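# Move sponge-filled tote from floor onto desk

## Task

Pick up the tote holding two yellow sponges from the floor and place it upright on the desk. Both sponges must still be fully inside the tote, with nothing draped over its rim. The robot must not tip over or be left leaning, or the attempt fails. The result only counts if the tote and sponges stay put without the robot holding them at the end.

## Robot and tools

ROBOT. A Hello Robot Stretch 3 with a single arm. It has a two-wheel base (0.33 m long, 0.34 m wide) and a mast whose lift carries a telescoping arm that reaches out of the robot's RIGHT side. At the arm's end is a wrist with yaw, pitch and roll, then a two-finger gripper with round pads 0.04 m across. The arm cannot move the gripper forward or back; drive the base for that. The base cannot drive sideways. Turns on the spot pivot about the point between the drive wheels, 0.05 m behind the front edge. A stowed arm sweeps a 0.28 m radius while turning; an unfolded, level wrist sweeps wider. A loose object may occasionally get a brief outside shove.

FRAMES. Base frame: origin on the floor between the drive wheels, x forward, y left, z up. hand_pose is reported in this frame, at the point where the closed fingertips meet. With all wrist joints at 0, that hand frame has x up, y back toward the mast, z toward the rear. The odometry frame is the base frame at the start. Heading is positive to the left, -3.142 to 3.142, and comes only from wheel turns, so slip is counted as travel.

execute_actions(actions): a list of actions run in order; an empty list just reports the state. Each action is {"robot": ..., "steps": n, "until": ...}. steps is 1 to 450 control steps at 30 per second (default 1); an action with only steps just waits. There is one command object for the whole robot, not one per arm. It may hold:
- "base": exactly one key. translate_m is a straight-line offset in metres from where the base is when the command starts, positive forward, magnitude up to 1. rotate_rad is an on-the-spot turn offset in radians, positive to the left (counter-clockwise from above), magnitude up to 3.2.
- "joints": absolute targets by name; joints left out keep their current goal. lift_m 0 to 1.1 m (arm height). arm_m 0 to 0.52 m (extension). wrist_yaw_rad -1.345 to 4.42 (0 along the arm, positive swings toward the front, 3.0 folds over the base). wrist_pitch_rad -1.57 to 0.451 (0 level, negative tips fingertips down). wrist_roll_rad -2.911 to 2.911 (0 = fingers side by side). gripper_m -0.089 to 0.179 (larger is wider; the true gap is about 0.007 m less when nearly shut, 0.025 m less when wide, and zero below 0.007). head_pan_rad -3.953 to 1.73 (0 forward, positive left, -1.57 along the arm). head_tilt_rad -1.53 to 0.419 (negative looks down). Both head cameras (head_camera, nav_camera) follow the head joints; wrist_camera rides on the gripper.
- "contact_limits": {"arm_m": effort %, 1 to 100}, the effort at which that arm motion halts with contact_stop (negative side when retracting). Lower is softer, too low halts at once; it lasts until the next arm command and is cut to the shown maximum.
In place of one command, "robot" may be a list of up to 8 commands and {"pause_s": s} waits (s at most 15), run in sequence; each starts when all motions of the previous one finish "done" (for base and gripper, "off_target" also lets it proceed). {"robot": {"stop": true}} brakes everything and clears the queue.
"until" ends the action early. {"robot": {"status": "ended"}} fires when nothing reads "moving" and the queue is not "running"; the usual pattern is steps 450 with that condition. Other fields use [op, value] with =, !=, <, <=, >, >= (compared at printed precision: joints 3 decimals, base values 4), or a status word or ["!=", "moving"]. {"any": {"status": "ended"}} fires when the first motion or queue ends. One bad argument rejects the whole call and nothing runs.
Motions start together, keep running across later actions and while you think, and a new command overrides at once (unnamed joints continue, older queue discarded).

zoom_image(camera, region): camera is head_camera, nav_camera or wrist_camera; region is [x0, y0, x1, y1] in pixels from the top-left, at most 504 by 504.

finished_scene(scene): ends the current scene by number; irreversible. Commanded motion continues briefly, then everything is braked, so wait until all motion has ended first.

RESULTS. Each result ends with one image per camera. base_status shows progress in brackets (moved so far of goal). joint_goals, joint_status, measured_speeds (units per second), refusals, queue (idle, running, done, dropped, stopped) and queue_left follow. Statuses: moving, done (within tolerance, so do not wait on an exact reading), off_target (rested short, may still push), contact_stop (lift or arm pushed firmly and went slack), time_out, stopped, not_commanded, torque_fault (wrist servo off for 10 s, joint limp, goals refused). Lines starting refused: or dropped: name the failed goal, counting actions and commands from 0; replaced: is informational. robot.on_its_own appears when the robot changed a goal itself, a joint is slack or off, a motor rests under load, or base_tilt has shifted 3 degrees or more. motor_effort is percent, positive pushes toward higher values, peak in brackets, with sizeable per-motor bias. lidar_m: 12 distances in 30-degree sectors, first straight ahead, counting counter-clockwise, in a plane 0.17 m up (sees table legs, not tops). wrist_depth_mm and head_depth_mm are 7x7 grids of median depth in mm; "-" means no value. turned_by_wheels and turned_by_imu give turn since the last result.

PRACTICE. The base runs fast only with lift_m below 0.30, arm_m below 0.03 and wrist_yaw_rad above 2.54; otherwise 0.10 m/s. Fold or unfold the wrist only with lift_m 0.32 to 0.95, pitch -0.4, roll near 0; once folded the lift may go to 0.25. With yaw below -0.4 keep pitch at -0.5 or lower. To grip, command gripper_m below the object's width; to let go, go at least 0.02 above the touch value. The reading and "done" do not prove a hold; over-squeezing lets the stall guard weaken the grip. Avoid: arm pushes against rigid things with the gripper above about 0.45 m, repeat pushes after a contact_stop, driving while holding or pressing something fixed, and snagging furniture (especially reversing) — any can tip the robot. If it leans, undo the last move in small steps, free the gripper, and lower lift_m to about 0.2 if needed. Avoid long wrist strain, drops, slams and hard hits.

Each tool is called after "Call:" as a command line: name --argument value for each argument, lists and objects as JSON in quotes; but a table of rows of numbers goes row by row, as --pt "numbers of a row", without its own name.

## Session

Call:
execute_actions --actions '[{"robot":{"joints":{"head_pan_rad":-1.6,"head_tilt_rad":-0.6}},"steps":200,"until":{"robot":{"status":"ended"}}}]'

Scene clock: 1.30 s.
robot.base_odometry: x=+0.000 y=+0.000 heading=+0.000 (m, m, rad; robot's odometry frame)
robot.turned_by_wheels: +0.000 (rad since the last result)
robot.turned_by_imu: +0.000 (rad since the last result)
robot.base_tilt: forward=-0.2 right=-0.7 (deg)
robot.lidar_m: 1.88 1.31 1.48 2.16 2.16 1.90 2.01 2.44 2.46 1.61 1.30 1.63
robot.head_depth_mm: 2374 2750 3073 2465 1885 1531 1289 / 2190 2450 2790 2432 1881 1517 1286 / 1980 2216 2526 2431 1847 1526 1278 / 1817 2028 2253 2400 1851 1525 1271 / 1698 1601 1783 1960 1837 1501 1271 / 1568 1641 1770 1967 1784 1503 1278 / 1468 1522 1668 1802 1731 1491 1258
robot.base_status: not_commanded
robot.joint_positions: lift_m=+0.581 arm_m=+0.001 wrist_yaw_rad=+2.901 wrist_pitch_rad=-0.372 wrist_roll_rad=-0.012 gripper_m=+0.037 head_pan_rad=-1.593 head_tilt_rad=-0.592
robot.joint_goals: lift_m=+0.581 arm_m=+0.001 wrist_yaw_rad=+2.901 wrist_pitch_rad=-0.372 wrist_roll_rad=-0.012 gripper_m=+0.037 head_pan_rad=-1.600 head_tilt_rad=-0.600
robot.joint_status: lift_m=not_commanded arm_m=not_commanded wrist_yaw_rad=not_commanded wrist_pitch_rad=not_commanded wrist_roll_rad=not_commanded gripper_m=not_commanded head_pan_rad=done head_tilt_rad=done
robot.measured_speeds: translate_m=+0.000 rotate_rad=+0.000 lift_m=+0.000 arm_m=+0.000 wrist_yaw_rad=+0.000 wrist_pitch_rad=+0.000 wrist_roll_rad=+0.000 head_pan_rad=+0.000 head_tilt_rad=+0.000
robot: refusals=0 queue=done queue_left=0
robot.motor_effort: left_wheel=+1(0) right_wheel=+1(0) lift_m=+24(23) arm_m=+0(1) wrist_yaw_rad=+0(0) wrist_pitch_rad=+4(4) wrist_roll_rad=+0(0) gripper_m=+0(0) head_pan_rad=-2(37) head_tilt_rad=-4(27) (%)
robot.hand_pose: x=+0.0335 y=+0.0770 z=+0.6039 quat_wxyz=(+0.213, +0.701, +0.048, +0.679) (m; robot's base frame)
robot.wrist_depth_mm: - - - - - - 932 / - - - - - - - / - - - - - - - / - - - - - - - / - - - - - - - / 920 - 949 953 951 949 956 / 792 787 765 801 761 808 816
pictures: head_camera (sideways: a quarter turn clockwise sets it upright), nav_camera (sideways: a quarter turn counterclockwise sets it upright), wrist_camera
Images, in order (width x height): head_camera 896x504, nav_camera 672x504, wrist_camera 644x364.

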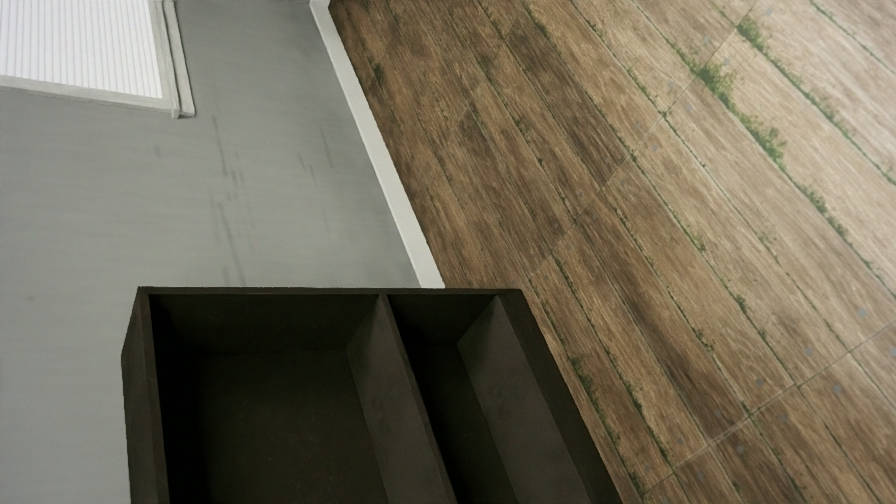

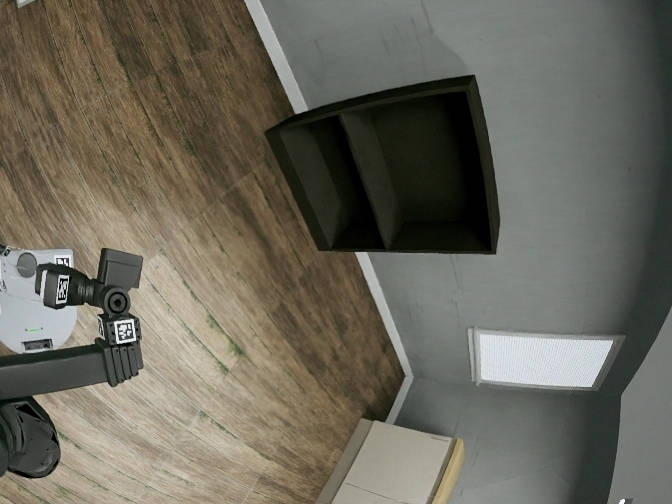

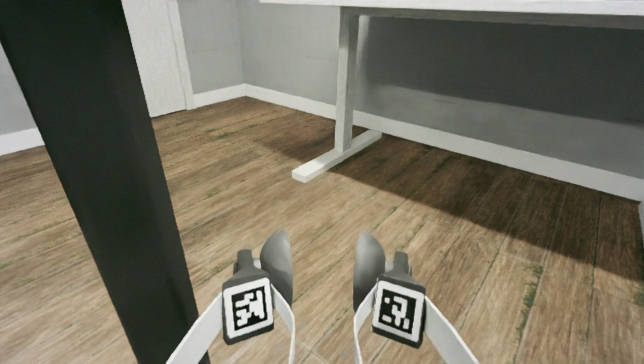

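Call:
execute_actions --actions '[{"robot":{"joints":{"head_pan_rad":0.3,"head_tilt_rad":-0.8}},"steps":200,"until":{"robot":{"status":"ended"}}}]'

Scene clock: 3.63 s.
robot.base_odometry: x=+0.000 y=+0.000 heading=+0.000 (m, m, rad; robot's odometry frame)
robot.turned_by_wheels: +0.000 (rad since the last result)
robot.turned_by_imu: +0.000 (rad since the last result)
robot.base_tilt: forward=-0.2 right=-0.7 (deg)
robot.lidar_m: 1.87 1.32 1.49 2.17 2.16 1.91 2.00 2.44 2.45 1.62 1.31 1.63
robot.head_depth_mm: 1862 2165 2335 1877 1580 1349 1189 / 1798 2071 2263 1883 1569 1343 1174 / 1714 1958 2175 1862 1549 1335 1178 / 1652 1389 2155 1865 1554 1328 1172 / 1584 1318 1528 1782 1543 1330 1163 / 1537 1304 1110 1840 1543 1324 1163 / 1470 1291 1067 1823 1531 1319 1155
robot.base_status: not_commanded
robot.joint_positions: lift_m=+0.581 arm_m=+0.001 wrist_yaw_rad=+2.901 wrist_pitch_rad=-0.372 wrist_roll_rad=-0.012 gripper_m=+0.037 head_pan_rad=+0.293 head_tilt_rad=-0.790
robot.joint_goals: lift_m=+0.581 arm_m=+0.001 wrist_yaw_rad=+2.901 wrist_pitch_rad=-0.372 wrist_roll_rad=-0.012 gripper_m=+0.037 head_pan_rad=+0.300 head_tilt_rad=-0.800
robot.joint_status: lift_m=not_commanded arm_m=not_commanded wrist_yaw_rad=not_commanded wrist_pitch_rad=not_commanded wrist_roll_rad=not_commanded gripper_m=not_commanded head_pan_rad=done head_tilt_rad=done
robot.measured_speeds: translate_m=+0.000 rotate_rad=+0.000 lift_m=+0.000 arm_m=+0.000 wrist_yaw_rad=+0.000 wrist_pitch_rad=+0.000 wrist_roll_rad=+0.000 head_pan_rad=+0.000 head_tilt_rad=+0.000
robot: refusals=0 queue=done queue_left=0
robot.motor_effort: left_wheel=+0(1) right_wheel=-1(0) lift_m=+23(23) arm_m=+0(1) wrist_yaw_rad=+0(1) wrist_pitch_rad=+4(4) wrist_roll_rad=+0(0) gripper_m=+1(1) head_pan_rad=+3(38) head_tilt_rad=-4(18) (%)
robot.hand_pose: x=+0.0335 y=+0.0770 z=+0.6039 quat_wxyz=(+0.213, +0.701, +0.048, +0.679) (m; robot's base frame)
robot.wrist_depth_mm: - - - - - - 929 / - - - - - - - / - - - - - - - / - - - - - - - / - - - - - - - / 934 - 988 927 971 947 964 / 780 786 778 799 785 804 817
pictures: head_camera (sideways: a quarter turn clockwise sets it upright), nav_camera (sideways: a quarter turn counterclockwise sets it upright), wrist_camera
Images, in order (width x height): head_camera 896x504, nav_camera 672x504, wrist_camera 644x364.

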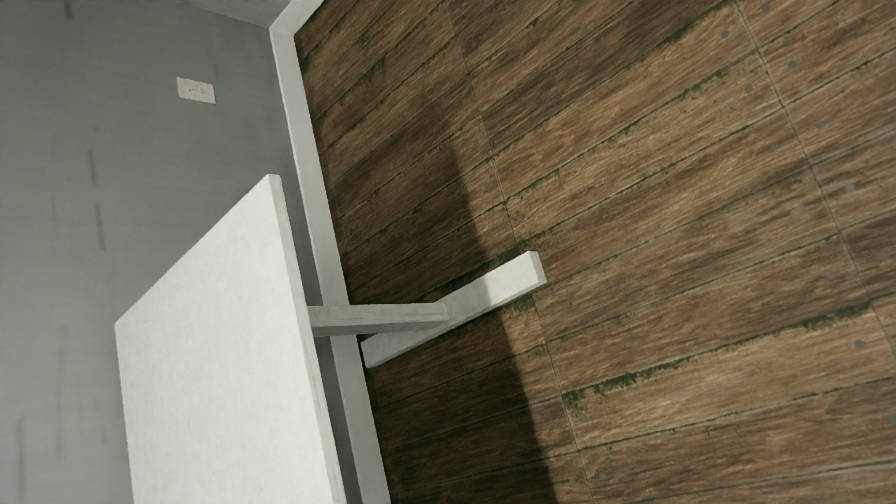

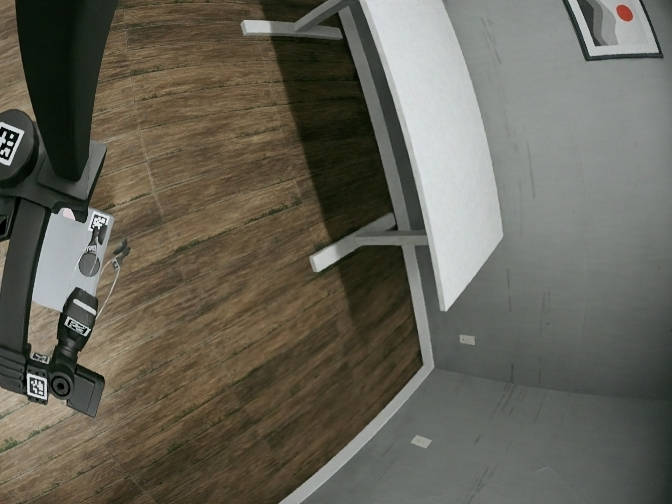

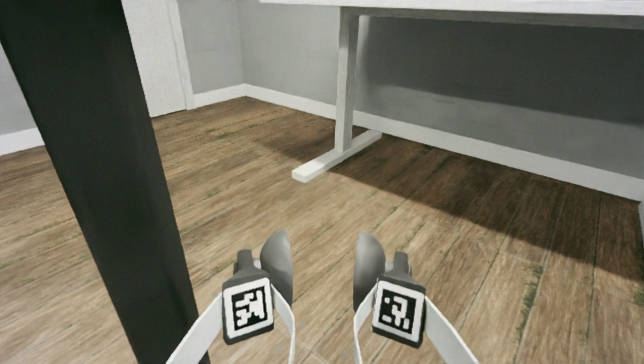

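Call:
execute_actions --actions '[{"robot":{"joints":{"head_pan_rad":1.7,"head_tilt_rad":-0.75}},"steps":90,"until":{"robot":{"status":"ended"}}}]'

Call:
execute_actions --actions '[{"robot":{"joints":{"head_pan_rad":-3.3,"head_tilt_rad":-0.75}},"steps":150,"until":{"robot":{"status":"ended"}}}]'

Scene clock: 10.20 s.
robot.base_odometry: x=+0.000 y=+0.000 heading=+0.000 (m, m, rad; robot's odometry frame)
robot.turned_by_wheels: +0.000 (rad since the last result)
robot.turned_by_imu: +0.000 (rad since the last result)
robot.base_tilt: forward=-0.2 right=-0.7 (deg)
robot.lidar_m: 1.88 1.32 1.49 2.16 2.16 1.91 2.00 2.43 2.45 1.60 1.31 1.63
robot.head_depth_mm: 1942 1983 1603 1852 1625 1381 1199 / 2169 2298 2382 1959 1611 1368 1194 / 2398 2693 2464 1947 1602 1369 1187 / 2297 2589 2443 1923 1593 1368 1185 / 2115 2377 2423 1919 1586 1356 1201 / 2005 2245 2396 1914 1586 1376 - / 1920 2117 2319 - - - -
robot.base_status: not_commanded
robot.joint_positions: lift_m=+0.581 arm_m=+0.001 wrist_yaw_rad=+2.901 wrist_pitch_rad=-0.372 wrist_roll_rad=-0.012 gripper_m=+0.037 head_pan_rad=+1.693 head_tilt_rad=-0.754
robot.joint_goals: lift_m=+0.581 arm_m=+0.001 wrist_yaw_rad=+2.901 wrist_pitch_rad=-0.372 wrist_roll_rad=-0.012 gripper_m=+0.037 head_pan_rad=+1.700 head_tilt_rad=-0.750
robot.joint_status: lift_m=not_commanded arm_m=not_commanded wrist_yaw_rad=not_commanded wrist_pitch_rad=not_commanded wrist_roll_rad=not_commanded gripper_m=not_commanded head_pan_rad=done head_tilt_rad=done
robot.measured_speeds: translate_m=+0.000 rotate_rad=+0.000 lift_m=+0.000 arm_m=+0.000 wrist_yaw_rad=+0.000 wrist_pitch_rad=+0.000 wrist_roll_rad=+0.000 head_pan_rad=+0.000 head_tilt_rad=+0.000
robot: refusals=0 queue=done queue_left=0
robot.motor_effort: left_wheel=+1(1) right_wheel=+0(0) lift_m=+23(23) arm_m=-1(0) wrist_yaw_rad=+0(1) wrist_pitch_rad=+4(4) wrist_roll_rad=+0(0) gripper_m=+1(0) head_pan_rad=+3(38) head_tilt_rad=+1(8) (%)
robot.hand_pose: x=+0.0335 y=+0.0770 z=+0.6039 quat_wxyz=(+0.213, +0.701, +0.048, +0.679) (m; robot's base frame)
robot.wrist_depth_mm: - - - - - - 925 / - - - - - - - / - - - - - - - / - - - - - - - / - - - - - - - / 922 - 994 954 991 959 975 / 791 781 772 810 772 822 812
pictures: head_camera (sideways: a quarter turn clockwise sets it upright), nav_camera (sideways: a quarter turn counterclockwise sets it upright), wrist_camera
Images, in order (width x height): head_camera 896x504, nav_camera 672x504, wrist_camera 644x364.

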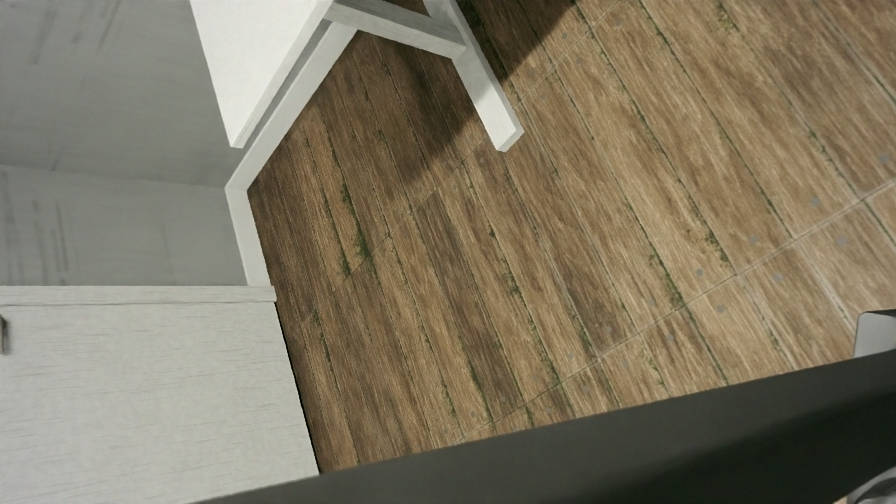

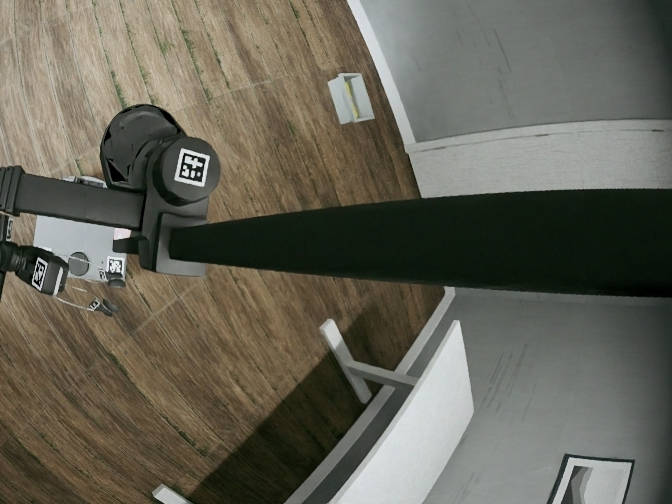

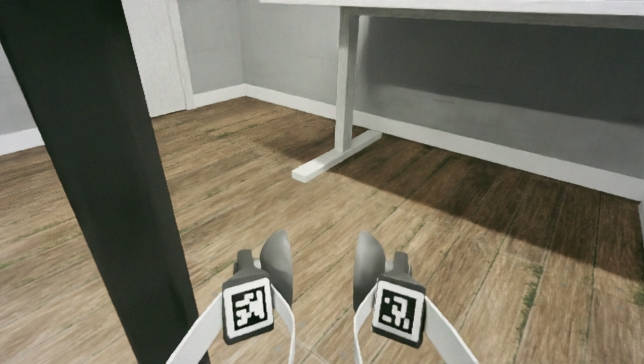

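Scene clock: 12.83 s.
robot.base_odometry: x=+0.000 y=+0.000 heading=+0.000 (m, m, rad; robot's odometry frame)
robot.turned_by_wheels: +0.000 (rad since the last result)
robot.turned_by_imu: +0.000 (rad since the last result)
robot.base_tilt: forward=-0.2 right=-0.7 (deg)
robot.lidar_m: 1.88 1.31 1.48 2.16 2.15 1.91 2.01 2.44 2.46 1.61 1.31 1.63
robot.head_depth_mm: 2052 2244 2392 1977 1613 1374 1200 / 2145 2378 2390 1957 1603 1368 - / 2231 2304 2312 1940 1608 1376 - / 2508 2498 2329 1918 1596 1392 - / 2863 3126 2409 1912 1582 1351 1178 / 3072 3247 2413 1913 1581 1354 1181 / 3057 3258 2406 1885 1571 1338 1179
robot.base_status: not_commanded
robot.joint_positions: lift_m=+0.581 arm_m=+0.001 wrist_yaw_rad=+2.901 wrist_pitch_rad=-0.372 wrist_roll_rad=-0.012 gripper_m=+0.037 head_pan_rad=-3.293 head_tilt_rad=-0.754
robot.joint_goals: lift_m=+0.581 arm_m=+0.001 wrist_yaw_rad=+2.901 wrist_pitch_rad=-0.372 wrist_roll_rad=-0.012 gripper_m=+0.037 head_pan_rad=-3.300 head_tilt_rad=-0.750
robot.joint_status: lift_m=not_commanded arm_m=not_commanded wrist_yaw_rad=not_commanded wrist_pitch_rad=not_commanded wrist_roll_rad=not_commanded gripper_m=not_commanded head_pan_rad=done head_tilt_rad=done
robot.measured_speeds: translate_m=+0.000 rotate_rad=+0.000 lift_m=+0.000 arm_m=+0.000 wrist_yaw_rad=+0.000 wrist_pitch_rad=+0.000 wrist_roll_rad=+0.000 head_pan_rad=+0.000 head_tilt_rad=+0.000
robot: refusals=0 queue=done queue_left=0
robot.motor_effort: left_wheel=+1(1) right_wheel=+0(1) lift_m=+23(23) arm_m=-1(0) wrist_yaw_rad=+1(1) wrist_pitch_rad=+4(5) wrist_roll_rad=+1(0) gripper_m=+0(0) head_pan_rad=-3(37) head_tilt_rad=+1(1) (%)
robot.hand_pose: x=+0.0335 y=+0.0770 z=+0.6039 quat_wxyz=(+0.213, +0.701, +0.048, +0.679) (m; robot's base frame)
robot.wrist_depth_mm: - - - - - - 928 / - - - - - - - / - - - - - - - / - - - - - - - / - - - - - - - / 907 - 948 924 941 962 973 / 787 772 784 796 768 799 813
pictures: head_camera (sideways: a quarter turn clockwise sets it upright), nav_camera (sideways: a quarter turn counterclockwise sets it upright), wrist_camera
Images, in order (width x height): head_camera 896x504, nav_camera 672x504, wrist_camera 644x364.

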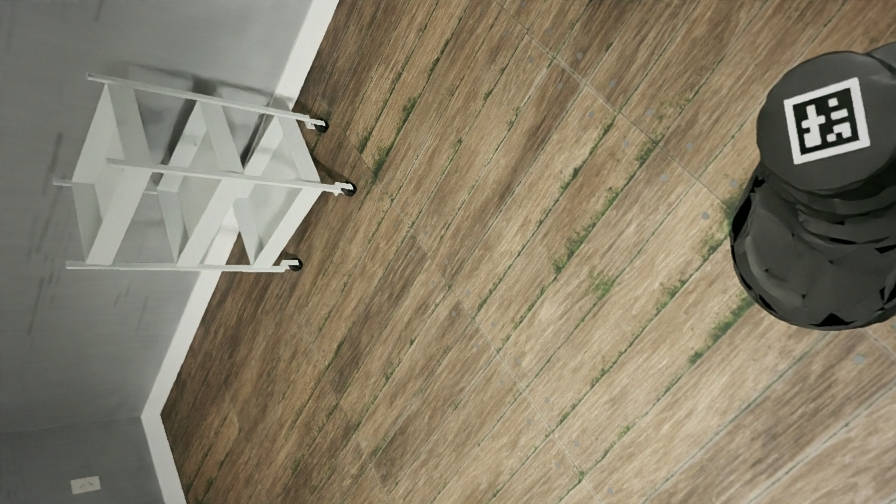

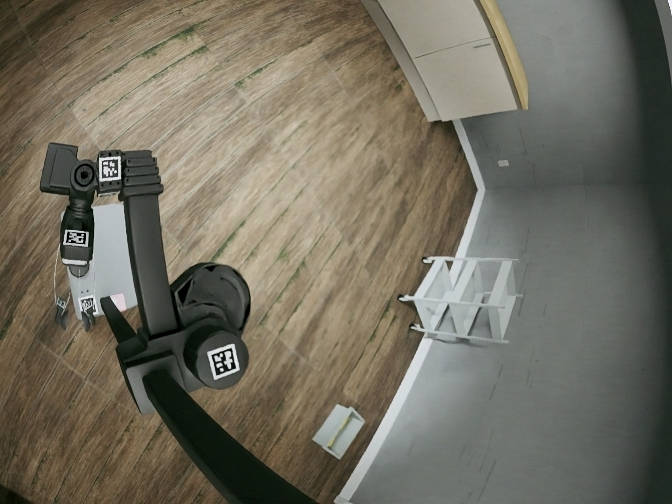

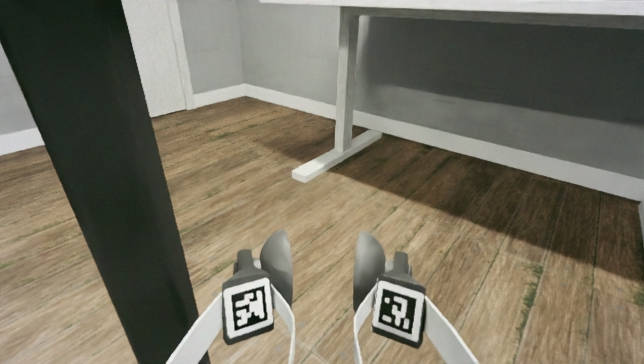

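Call:
execute_actions --actions '[{"robot":[{"joints":{"lift_m":0.27,"head_pan_rad":0,"head_tilt_rad":-0.75}},{"base":{"rotate_rad":2.3}}],"steps":300,"until":{"robot":{"status":"ended"}}}]'

Scene clock: 24.57 s.
robot.base_odometry: x=+0.000 y=+0.000 heading=+2.300 (m, m, rad; robot's odometry frame)
robot.turned_by_wheels: +2.300 (rad since the last result)
robot.turned_by_imu: +2.312 (rad since the last result)
robot.base_tilt: forward=-0.2 right=-0.7 (deg)
robot.lidar_m: 2.16 1.90 2.50 2.44 2.18 1.59 1.31 1.70 1.32 1.72 1.49 2.20
robot.head_depth_mm: 1876 2125 2313 1966 1610 1387 1195 / 1876 2107 2339 1958 1615 1375 1196 / 1877 2130 2347 1939 1603 1361 1185 / 1909 2124 2341 1926 1601 1364 1180 / 1905 2160 2341 1916 1593 1358 1178 / 1918 2147 2339 1913 1582 1352 1186 / 1922 2193 2359 1900 1569 1344 1170
robot.base_status: done (rotate_rad +2.2999 of +2.3000)
robot.joint_positions: lift_m=+0.270 arm_m=+0.001 wrist_yaw_rad=+2.901 wrist_pitch_rad=-0.372 wrist_roll_rad=-0.012 gripper_m=+0.037 head_pan_rad=-0.007 head_tilt_rad=-0.753
robot.joint_goals: lift_m=+0.270 arm_m=+0.001 wrist_yaw_rad=+2.901 wrist_pitch_rad=-0.372 wrist_roll_rad=-0.012 gripper_m=+0.037 head_pan_rad=+0.000 head_tilt_rad=-0.750
robot.joint_status: lift_m=done arm_m=not_commanded wrist_yaw_rad=not_commanded wrist_pitch_rad=not_commanded wrist_roll_rad=not_commanded gripper_m=not_commanded head_pan_rad=done head_tilt_rad=done
robot.measured_speeds: translate_m=+0.000 rotate_rad=+0.000 lift_m=+0.000 arm_m=+0.000 wrist_yaw_rad=+0.000 wrist_pitch_rad=+0.000 wrist_roll_rad=+0.000 head_pan_rad=+0.000 head_tilt_rad=+0.000
robot: refusals=0 queue=done queue_left=0
robot.motor_effort: left_wheel=-1(5) right_wheel=+2(9) lift_m=+20(23) arm_m=-1(1) wrist_yaw_rad=+1(0) wrist_pitch_rad=+4(4) wrist_roll_rad=+0(0) gripper_m=+0(0) head_pan_rad=+3(38) head_tilt_rad=+1(1) (%)
robot.hand_pose: x=+0.0335 y=+0.0769 z=+0.2933 quat_wxyz=(+0.213, +0.701, +0.048, +0.679) (m; robot's base frame)
robot.wrist_depth_mm: - - - - - - - / - - - - - - - / - - - - - - - / 820 - 833 814 837 837 871 / 630 - 640 652 666 673 667 / 518 - 536 535 547 536 543 / 454 - - 453 434 456 458
pictures: head_camera (sideways: a quarter turn clockwise sets it upright), nav_camera (sideways: a quarter turn counterclockwise sets it upright), wrist_camera
Images, in order (width x height): head_camera 896x504, nav_camera 672x504, wrist_camera 644x364.

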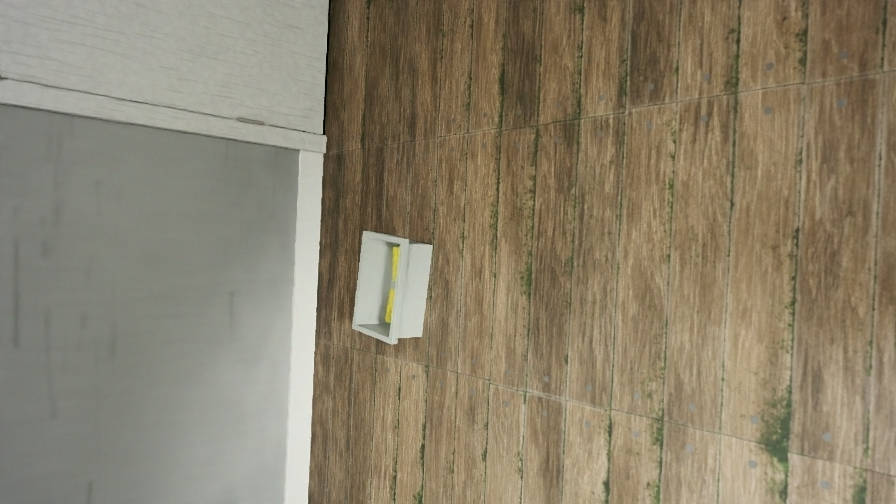

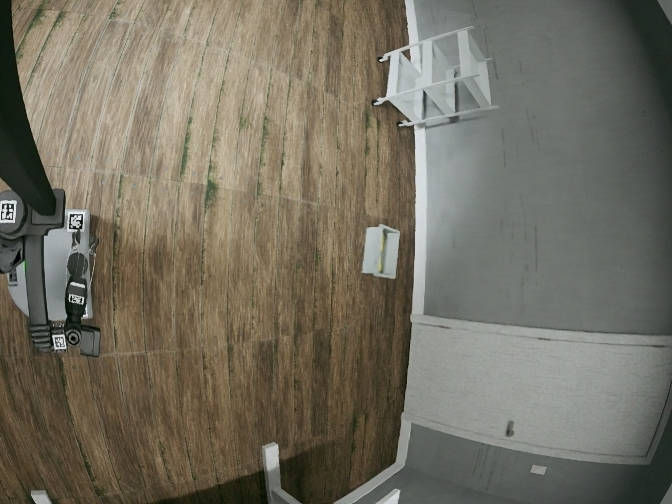

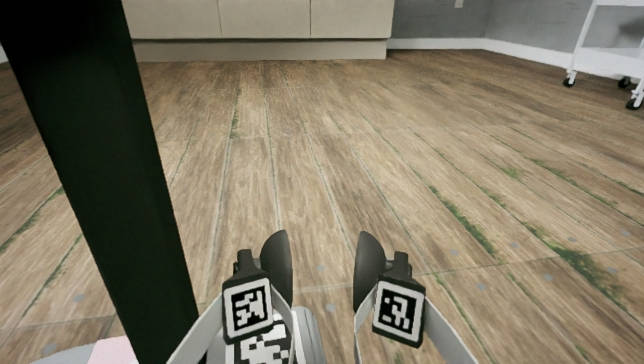

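Call:
execute_actions --actions '[{"robot":[{"base":{"translate_m":1.0}},{"base":{"rotate_rad":1.4}},{"base":{"translate_m":0.22},"joints":{"lift_m":0.45,"wrist_pitch_rad":-0.4,"head_pan_rad":-1.57,"head_tilt_rad":-1.1}},{"joints":{"wrist_yaw_rad":0}},{"joints":{"wrist_pitch_rad":-1.57,"wrist_roll_rad":-1.57,"gripper_m":0.05,"arm_m":0.2}}],"steps":450,"until":{"robot":{"status":"ended"}}},{"steps":200,"until":{"robot":{"status":"ended"}}}]'

Scene clock: 42.90 s.
robot.base_odometry: x=-0.853 y=+0.629 heading=-2.583 (m, m, rad; robot's odometry frame)
robot.turned_by_wheels: +1.400 (rad since the last result)
robot.turned_by_imu: +1.408 (rad since the last result)
robot.base_tilt: forward=-0.2 right=-0.7 (deg)
robot.lidar_m: 2.18 2.21 2.74 2.32 2.67 2.08 1.51 1.83 1.23 1.13 1.14 0.98
robot.head_depth_mm: 1185 1420 1639 1473 1337 1226 1132 / 1174 1420 1614 1477 1356 1227 1138 / 1159 1402 1611 1517 1317 1232 - / 1134 1374 1606 1415 1299 1228 - / 1123 1351 1573 1449 1311 1200 1121 / 1108 1335 1564 1456 1309 1205 1114 / 1091 1306 1553 1439 1309 1198 1114
robot.base_status: done (translate_m +0.2200 of +0.2200)
robot.joint_positions: lift_m=+0.450 arm_m=+0.200 wrist_yaw_rad=+0.001 wrist_pitch_rad=-1.546 wrist_roll_rad=-1.563 gripper_m=+0.050 head_pan_rad=-1.564 head_tilt_rad=-1.087
robot.joint_goals: lift_m=+0.450 arm_m=+0.200 wrist_yaw_rad=+0.000 wrist_pitch_rad=-1.570 wrist_roll_rad=-1.570 gripper_m=+0.050 head_pan_rad=-1.570 head_tilt_rad=-1.100
robot.joint_status: lift_m=done arm_m=done wrist_yaw_rad=done wrist_pitch_rad=done wrist_roll_rad=done gripper_m=done head_pan_rad=done head_tilt_rad=done
robot.measured_speeds: translate_m=+0.000 rotate_rad=+0.000 lift_m=+0.000 arm_m=+0.000 wrist_yaw_rad=+0.000 wrist_pitch_rad=+0.000 wrist_roll_rad=+0.000 head_pan_rad=+0.000 head_tilt_rad=+0.000
robot: refusals=0 queue=done queue_left=0
robot.motor_effort: left_wheel=-1(8) right_wheel=+2(8) lift_m=+27(27) arm_m=+4(5) wrist_yaw_rad=-1(3) wrist_pitch_rad=-4(3) wrist_roll_rad=-2(2) gripper_m=+0(56) head_pan_rad=-2(37) head_tilt_rad=-5(25) (%)
robot.hand_pose: x=-0.0214 y=-0.3268 z=+0.3318 quat_wxyz=(+0.715, +0.699, -0.002, -0.002) (m; robot's base frame)
robot.wrist_depth_mm: 457 460 461 461 466 464 471 / 459 466 472 473 475 474 480 / 477 481 475 478 487 475 447 / - - 481 488 490 447 444 / - - 502 503 506 462 452 / - - - 520 510 461 444 / - - 528 516 522 431 430
pictures: head_camera (sideways: a quarter turn clockwise sets it upright), nav_camera (sideways: a quarter turn counterclockwise sets it upright), wrist_camera
Images, in order (width x height): head_camera 896x504, nav_camera 672x504, wrist_camera 644x364.

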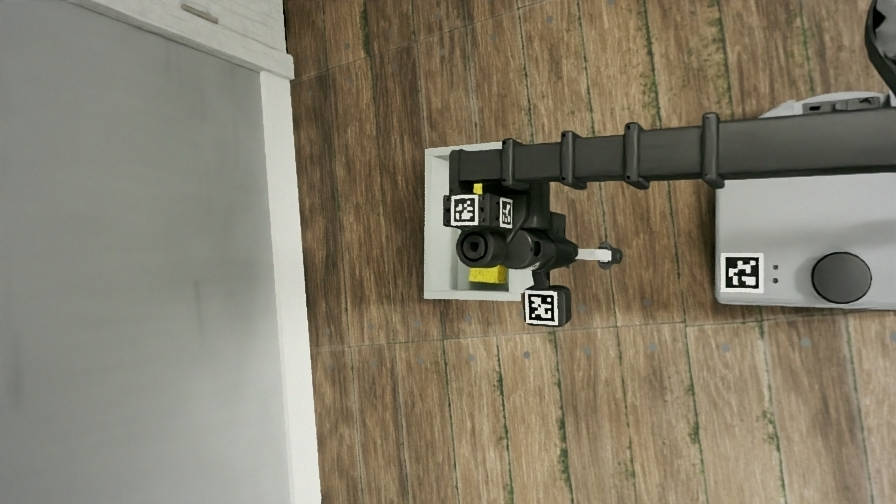

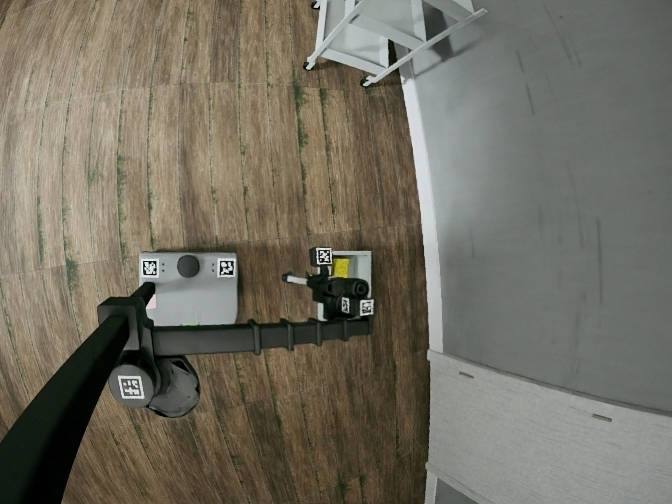

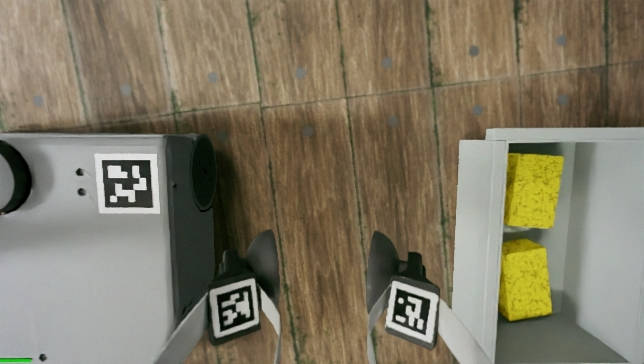

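Call:
execute_actions --actions '[{"robot":{"base":{"translate_m":-0.05},"joints":{"arm_m":0.39,"lift_m":0.33}},"steps":200,"until":{"robot":{"status":"ended"}}}]'

Scene clock: 46.77 s.
robot.base_odometry: x=-0.810 y=+0.656 heading=-2.583 (m, m, rad; robot's odometry frame)
robot.turned_by_wheels: +0.000 (rad since the last result)
robot.turned_by_imu: +0.000 (rad since the last result)
robot.base_tilt: forward=-0.3 right=-0.7 (deg)
robot.lidar_m: 2.23 2.26 2.80 2.32 2.66 2.04 1.46 1.82 1.23 1.14 1.15 1.02
robot.head_depth_mm: 1184 1417 1642 1480 1338 1225 1139 / 1174 1435 1631 1478 1338 1222 - / 1161 1415 1619 1445 1328 - - / 1140 1382 1599 1368 1303 1232 - / 1125 1362 1577 1436 1317 1202 1108 / 1108 1338 1553 1460 1318 1205 1102 / 1099 1318 1561 1446 1312 1201 1103
robot.base_status: done (translate_m -0.0500 of -0.0500)
robot.joint_positions: lift_m=+0.330 arm_m=+0.390 wrist_yaw_rad=+0.001 wrist_pitch_rad=-1.548 wrist_roll_rad=-1.564 gripper_m=+0.050 head_pan_rad=-1.564 head_tilt_rad=-1.087
robot.joint_goals: lift_m=+0.330 arm_m=+0.390 wrist_yaw_rad=+0.000 wrist_pitch_rad=-1.570 wrist_roll_rad=-1.570 gripper_m=+0.050 head_pan_rad=-1.570 head_tilt_rad=-1.100
robot.joint_status: lift_m=done arm_m=done wrist_yaw_rad=done wrist_pitch_rad=done wrist_roll_rad=done gripper_m=done head_pan_rad=done head_tilt_rad=done
robot.measured_speeds: translate_m=+0.000 rotate_rad=+0.000 lift_m=+0.000 arm_m=+0.000 wrist_yaw_rad=+0.000 wrist_pitch_rad=+0.000 wrist_roll_rad=+0.000 head_pan_rad=+0.000 head_tilt_rad=+0.000
robot: refusals=0 queue=done queue_left=0
robot.motor_effort: left_wheel=-1(4) right_wheel=+2(1) lift_m=+18(27) arm_m=+4(5) wrist_yaw_rad=-1(2) wrist_pitch_rad=-3(3) wrist_roll_rad=-2(2) gripper_m=+0(1) head_pan_rad=-3(3) head_tilt_rad=-5(6) (%)
robot.hand_pose: x=-0.0214 y=-0.5165 z=+0.2122 quat_wxyz=(+0.715, +0.699, -0.002, -0.002) (m; robot's base frame)
robot.wrist_depth_mm: 345 347 347 351 349 349 349 / 353 356 355 352 261 264 264 / 359 359 362 359 316 336 364 / 366 367 365 364 322 336 370 / 373 378 374 376 377 337 380 / 382 382 384 381 339 338 386 / 389 387 392 390 351 325 396
pictures: head_camera (sideways: a quarter turn clockwise sets it upright), nav_camera (sideways: a quarter turn counterclockwise sets it upright), wrist_camera
Images, in order (width x height): head_camera 896x504, nav_camera 672x504, wrist_camera 644x364.

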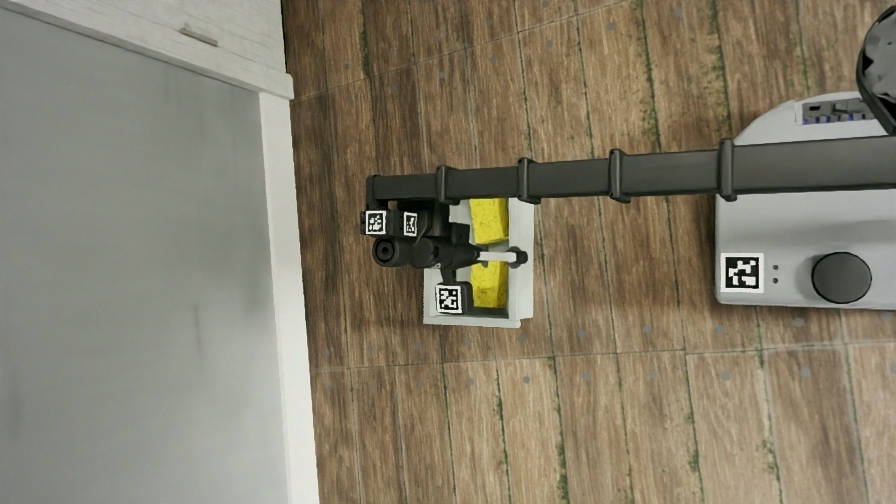

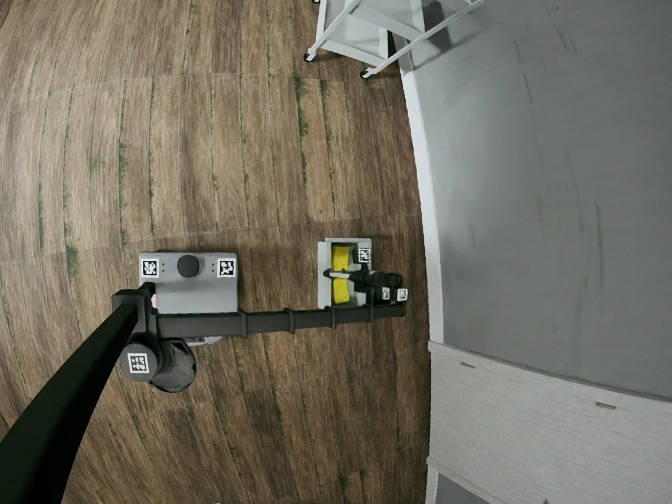

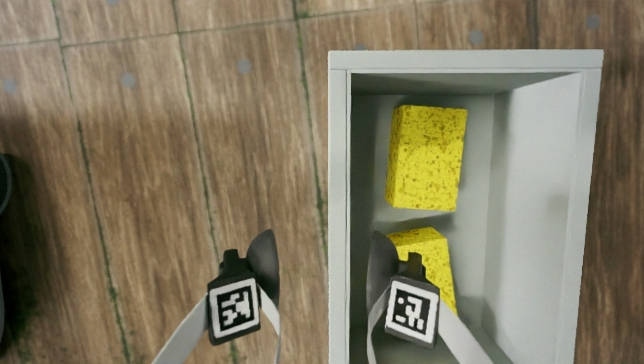

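Call:
execute_actions --actions '[{"robot":[{"joints":{"arm_m":0.407}},{"joints":{"lift_m":0.18}}],"steps":200,"until":{"robot":{"status":"ended"}}}]'

Scene clock: 51.50 s.
robot.base_odometry: x=-0.810 y=+0.656 heading=-2.583 (m, m, rad; robot's odometry frame)
robot.turned_by_wheels: +0.000 (rad since the last result)
robot.turned_by_imu: +0.000 (rad since the last result)
robot.base_tilt: forward=-0.3 right=-0.7 (deg)
robot.lidar_m: 2.23 2.25 2.80 2.31 2.66 2.04 1.46 1.82 1.23 1.14 1.15 1.03
robot.head_depth_mm: 1181 1411 1643 1469 1341 1226 1127 / 1182 1428 1619 1485 1343 1222 - / 1160 1410 1622 1471 1321 1232 - / 1144 1386 1590 1468 1310 1236 - / 1126 1367 1567 1432 1325 1206 1109 / 1111 1337 1562 1445 1324 1207 1105 / 1101 1316 1559 1438 1315 1207 1104
robot.base_status: done (translate_m -0.0500 of -0.0500)
robot.joint_positions: lift_m=+0.180 arm_m=+0.407 wrist_yaw_rad=+0.001 wrist_pitch_rad=-1.548 wrist_roll_rad=-1.564 gripper_m=+0.050 head_pan_rad=-1.564 head_tilt_rad=-1.087
robot.joint_goals: lift_m=+0.180 arm_m=+0.407 wrist_yaw_rad=+0.000 wrist_pitch_rad=-1.570 wrist_roll_rad=-1.570 gripper_m=+0.050 head_pan_rad=-1.570 head_tilt_rad=-1.100
robot.joint_status: lift_m=done arm_m=done wrist_yaw_rad=done wrist_pitch_rad=done wrist_roll_rad=done gripper_m=done head_pan_rad=done head_tilt_rad=done
robot.measured_speeds: translate_m=+0.000 rotate_rad=+0.000 lift_m=+0.000 arm_m=+0.000 wrist_yaw_rad=+0.000 wrist_pitch_rad=+0.000 wrist_roll_rad=+0.000 head_pan_rad=+0.000 head_tilt_rad=+0.000
robot: refusals=0 queue=done queue_left=0
robot.motor_effort: left_wheel=-1(1) right_wheel=+2(2) lift_m=+19(19) arm_m=+4(5) wrist_yaw_rad=-1(1) wrist_pitch_rad=-3(3) wrist_roll_rad=-2(2) gripper_m=+0(1) head_pan_rad=-2(3) head_tilt_rad=-6(5) (%)
robot.hand_pose: x=-0.0214 y=-0.5335 z=+0.0622 quat_wxyz=(+0.715, +0.699, -0.002, -0.002) (m; robot's base frame)
robot.wrist_depth_mm: 203 204 204 92 141 142 144 / 208 207 208 93 205 166 198 / 211 211 213 95 210 167 198 / 215 216 215 97 207 170 206 / 219 220 222 99 179 174 208 / 224 226 224 101 223 224 207 / 229 230 232 104 229 184 208
pictures: head_camera (sideways: a quarter turn clockwise sets it upright), nav_camera (sideways: a quarter turn counterclockwise sets it upright), wrist_camera
Images, in order (width x height): head_camera 896x504, nav_camera 672x504, wrist_camera 644x364.

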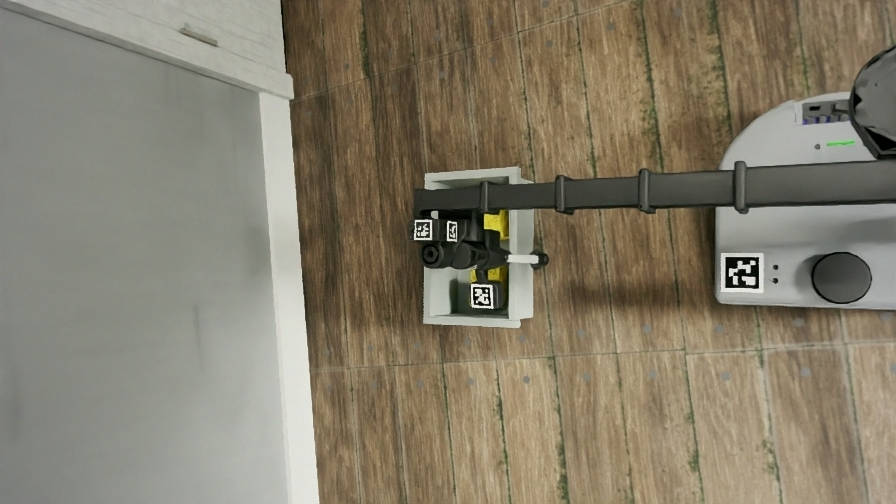

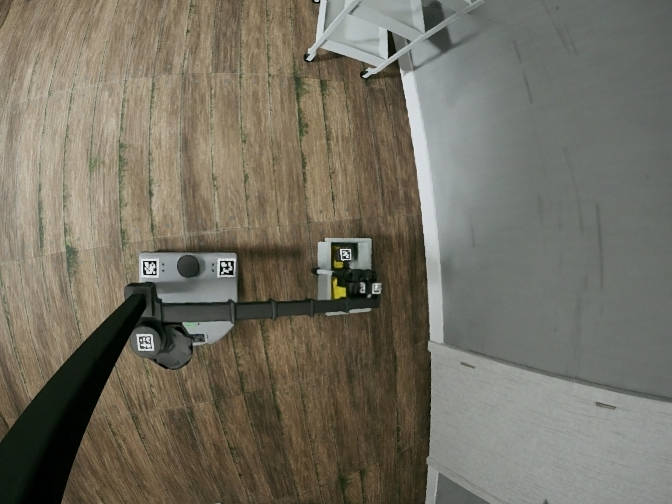

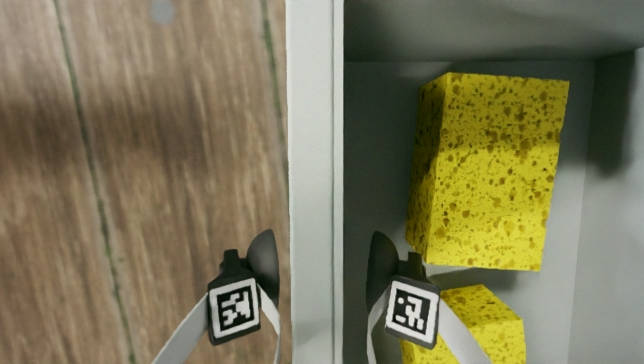

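Call:
execute_actions --actions '[{"robot":[{"joints":{"gripper_m":-0.025}},{"pause_s":0.5},{"joints":{"lift_m":0.3}},{"joints":{"lift_m":1.06,"arm_m":0.15,"head_tilt_rad":-0.8},"base":{"translate_m":-0.55}},{"base":{"rotate_rad":-1.43}}],"steps":450,"until":{"robot":{"status":"ended"}}},{"steps":300,"until":{"robot":{"status":"ended"}}}]'

Scene clock: 69.33 s.
robot.base_odometry: x=-0.344 y=+0.947 heading=+2.270 (m, m, rad; robot's odometry frame)
robot.turned_by_wheels: -1.430 (rad since the last result)
robot.turned_by_imu: -1.440 (rad since the last result)
robot.base_tilt: forward=-0.2 right=-0.7 (deg)
robot.lidar_m: 1.18 1.26 1.54 2.78 2.88 2.58 2.31 1.62 1.44 0.92 1.46 1.22
robot.head_depth_mm: - - 1008 815 416 440 1177 / - - - 571 410 437 1167 / - - - 566 407 435 1172 / 1239 1349 - 562 400 433 1164 / 1234 1414 1561 553 399 1241 1163 / 1229 1412 1553 542 397 1241 1164 / 1227 1396 1654 1804 1480 1315 1149
robot.base_status: done (rotate_rad -1.4299 of -1.4300)
robot.joint_positions: lift_m=+1.060 arm_m=+0.150 wrist_yaw_rad=+0.001 wrist_pitch_rad=-1.555 wrist_roll_rad=-1.565 gripper_m=-0.015 head_pan_rad=-1.564 head_tilt_rad=-0.803
robot.joint_goals: lift_m=+1.060 arm_m=+0.150 wrist_yaw_rad=+0.000 wrist_pitch_rad=-1.570 wrist_roll_rad=-1.570 gripper_m=-0.016 head_pan_rad=-1.570 head_tilt_rad=-0.800
robot.joint_status: lift_m=done arm_m=done wrist_yaw_rad=done wrist_pitch_rad=done wrist_roll_rad=done gripper_m=done head_pan_rad=done head_tilt_rad=done
robot.measured_speeds: translate_m=+0.000 rotate_rad=+0.000 lift_m=+0.000 arm_m=+0.000 wrist_yaw_rad=+0.000 wrist_pitch_rad=+0.000 wrist_roll_rad=+0.000 head_pan_rad=+0.000 head_tilt_rad=+0.000
robot: refusals=0 queue=done queue_left=0
robot.on_its_own: gripper_m is held at -0.016, not at your -0.025, by its stall guard, which is not easing now
robot.motor_effort: left_wheel=+3(7) right_wheel=-3(5) lift_m=+29(32) arm_m=-5(5) wrist_yaw_rad=-1(1) wrist_pitch_rad=-1(5) wrist_roll_rad=-1(2) gripper_m=-14(97) head_pan_rad=-3(2) head_tilt_rad=+1(18) (%)
robot.hand_pose: x=-0.0214 y=-0.2753 z=+0.9418 quat_wxyz=(+0.712, +0.702, -0.001, -0.002) (m; robot's base frame)
robot.wrist_depth_mm: - - - 108 147 142 159 / - - - 111 250 234 191 / - - - 115 249 235 193 / - - - 119 251 242 201 / - - - 123 276 252 209 / - - - 125 259 254 219 / - - - 142 277 257 406
pictures: head_camera (sideways: a quarter turn clockwise sets it upright), nav_camera (sideways: a quarter turn counterclockwise sets it upright), wrist_camera
Images, in order (width x height): head_camera 896x504, nav_camera 672x504, wrist_camera 644x364.

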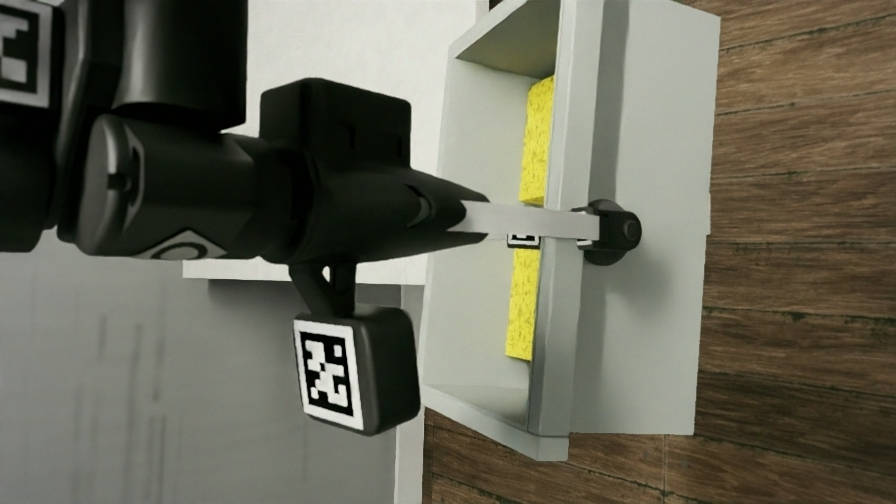

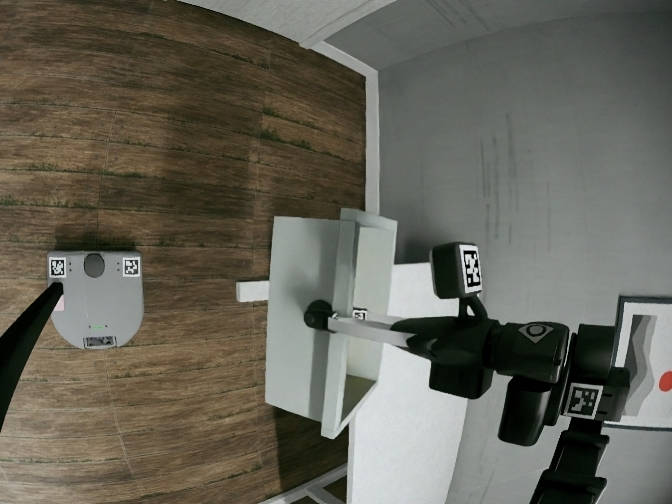

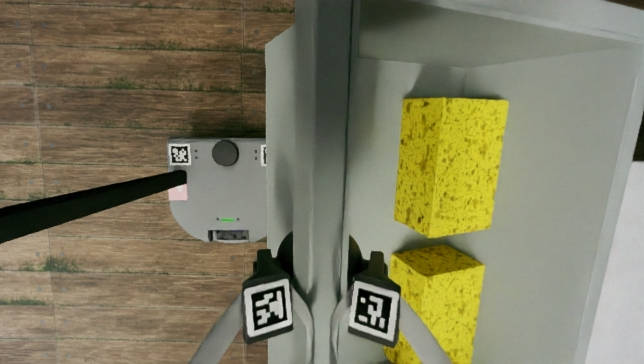

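Call:
execute_actions --actions '[{"robot":[{"base":{"rotate_rad":0.4}},{"base":{"translate_m":-0.45}},{"base":{"rotate_rad":-0.4}},{"joints":{"arm_m":0.45,"head_tilt_rad":-0.9}}],"steps":450,"until":{"robot":{"status":"ended"}}}]'

Scene clock: 83.47 s.
robot.base_odometry: x=+0.057 y=+0.743 heading=+2.270 (m, m, rad; robot's odometry frame)
robot.turned_by_wheels: +0.000 (rad since the last result)
robot.turned_by_imu: +0.002 (rad since the last result)
robot.base_tilt: forward=-0.2 right=-0.7 (deg)
robot.lidar_m: 1.59 1.69 1.89 2.95 2.99 1.97 2.15 1.18 1.26 1.22 0.78 1.65
robot.head_depth_mm: 1088 1099 891 748 1413 1290 1153 / 1087 1094 635 742 1409 1290 1145 / 1116 751 631 740 1401 1290 1145 / 1121 741 630 738 1390 1277 1139 / 1131 692 627 730 1386 1270 1136 / 1097 1026 846 728 1356 1265 1132 / 1092 1060 859 725 1388 1241 1129
robot.base_status: done (rotate_rad -0.3999 of -0.4000)
robot.joint_positions: lift_m=+1.060 arm_m=+0.450 wrist_yaw_rad=+0.001 wrist_pitch_rad=-1.555 wrist_roll_rad=-1.565 gripper_m=-0.015 head_pan_rad=-1.564 head_tilt_rad=-0.889
robot.joint_goals: lift_m=+1.060 arm_m=+0.450 wrist_yaw_rad=+0.000 wrist_pitch_rad=-1.570 wrist_roll_rad=-1.570 gripper_m=-0.016 head_pan_rad=-1.570 head_tilt_rad=-0.900
robot.joint_status: lift_m=done arm_m=done wrist_yaw_rad=done wrist_pitch_rad=done wrist_roll_rad=done gripper_m=done head_pan_rad=done head_tilt_rad=done
robot.measured_speeds: translate_m=+0.000 rotate_rad=+0.000 lift_m=+0.000 arm_m=+0.000 wrist_yaw_rad=+0.000 wrist_pitch_rad=+0.000 wrist_roll_rad=+0.000 head_pan_rad=+0.000 head_tilt_rad=+0.000
robot: refusals=0 queue=done queue_left=0
robot.on_its_own: gripper_m is held at -0.016, not at your -0.025, by its stall guard, which is not easing now
robot.motor_effort: left_wheel=+2(4) right_wheel=-1(8) lift_m=+29(31) arm_m=+4(5) wrist_yaw_rad=-1(1) wrist_pitch_rad=-1(1) wrist_roll_rad=-2(2) gripper_m=-14(15) head_pan_rad=-2(2) head_tilt_rad=-5(14) (%)
robot.hand_pose: x=-0.0214 y=-0.5746 z=+0.9418 quat_wxyz=(+0.712, +0.702, -0.001, -0.002) (m; robot's base frame)
robot.wrist_depth_mm: - - 357 108 146 142 156 / - - 362 111 252 235 192 / - - 371 115 249 236 192 / - - 377 119 251 243 200 / - - 390 123 279 251 209 / - - 391 125 259 253 219 / - - 405 141 277 257 401
pictures: head_camera (sideways: a quarter turn clockwise sets it upright), nav_camera (sideways: a quarter turn counterclockwise sets it upright), wrist_camera
Images, in order (width x height): head_camera 896x504, nav_camera 672x504, wrist_camera 644x364.

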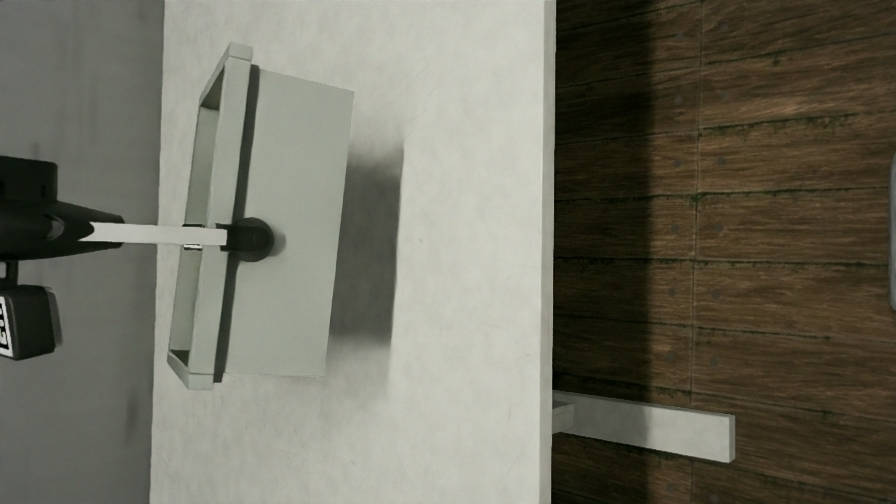

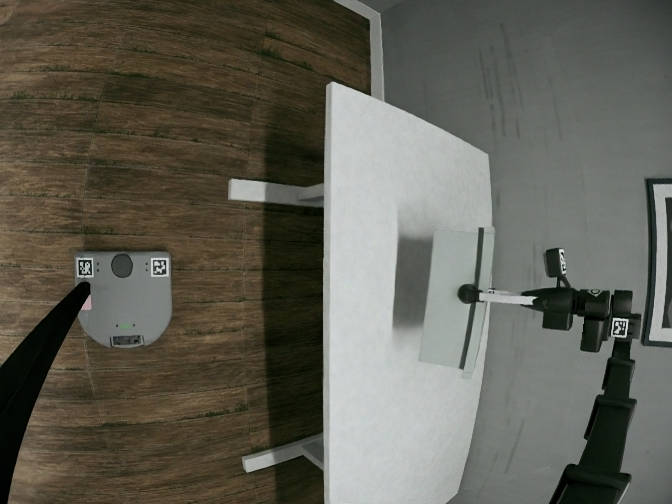

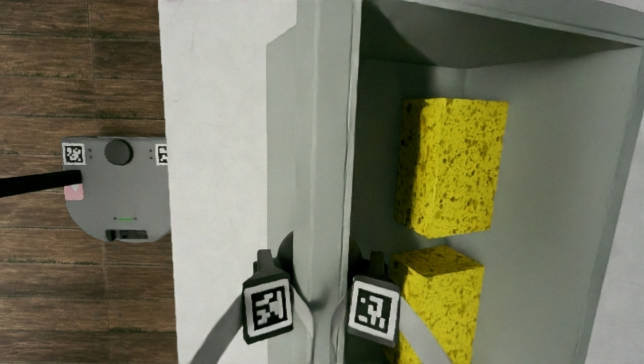

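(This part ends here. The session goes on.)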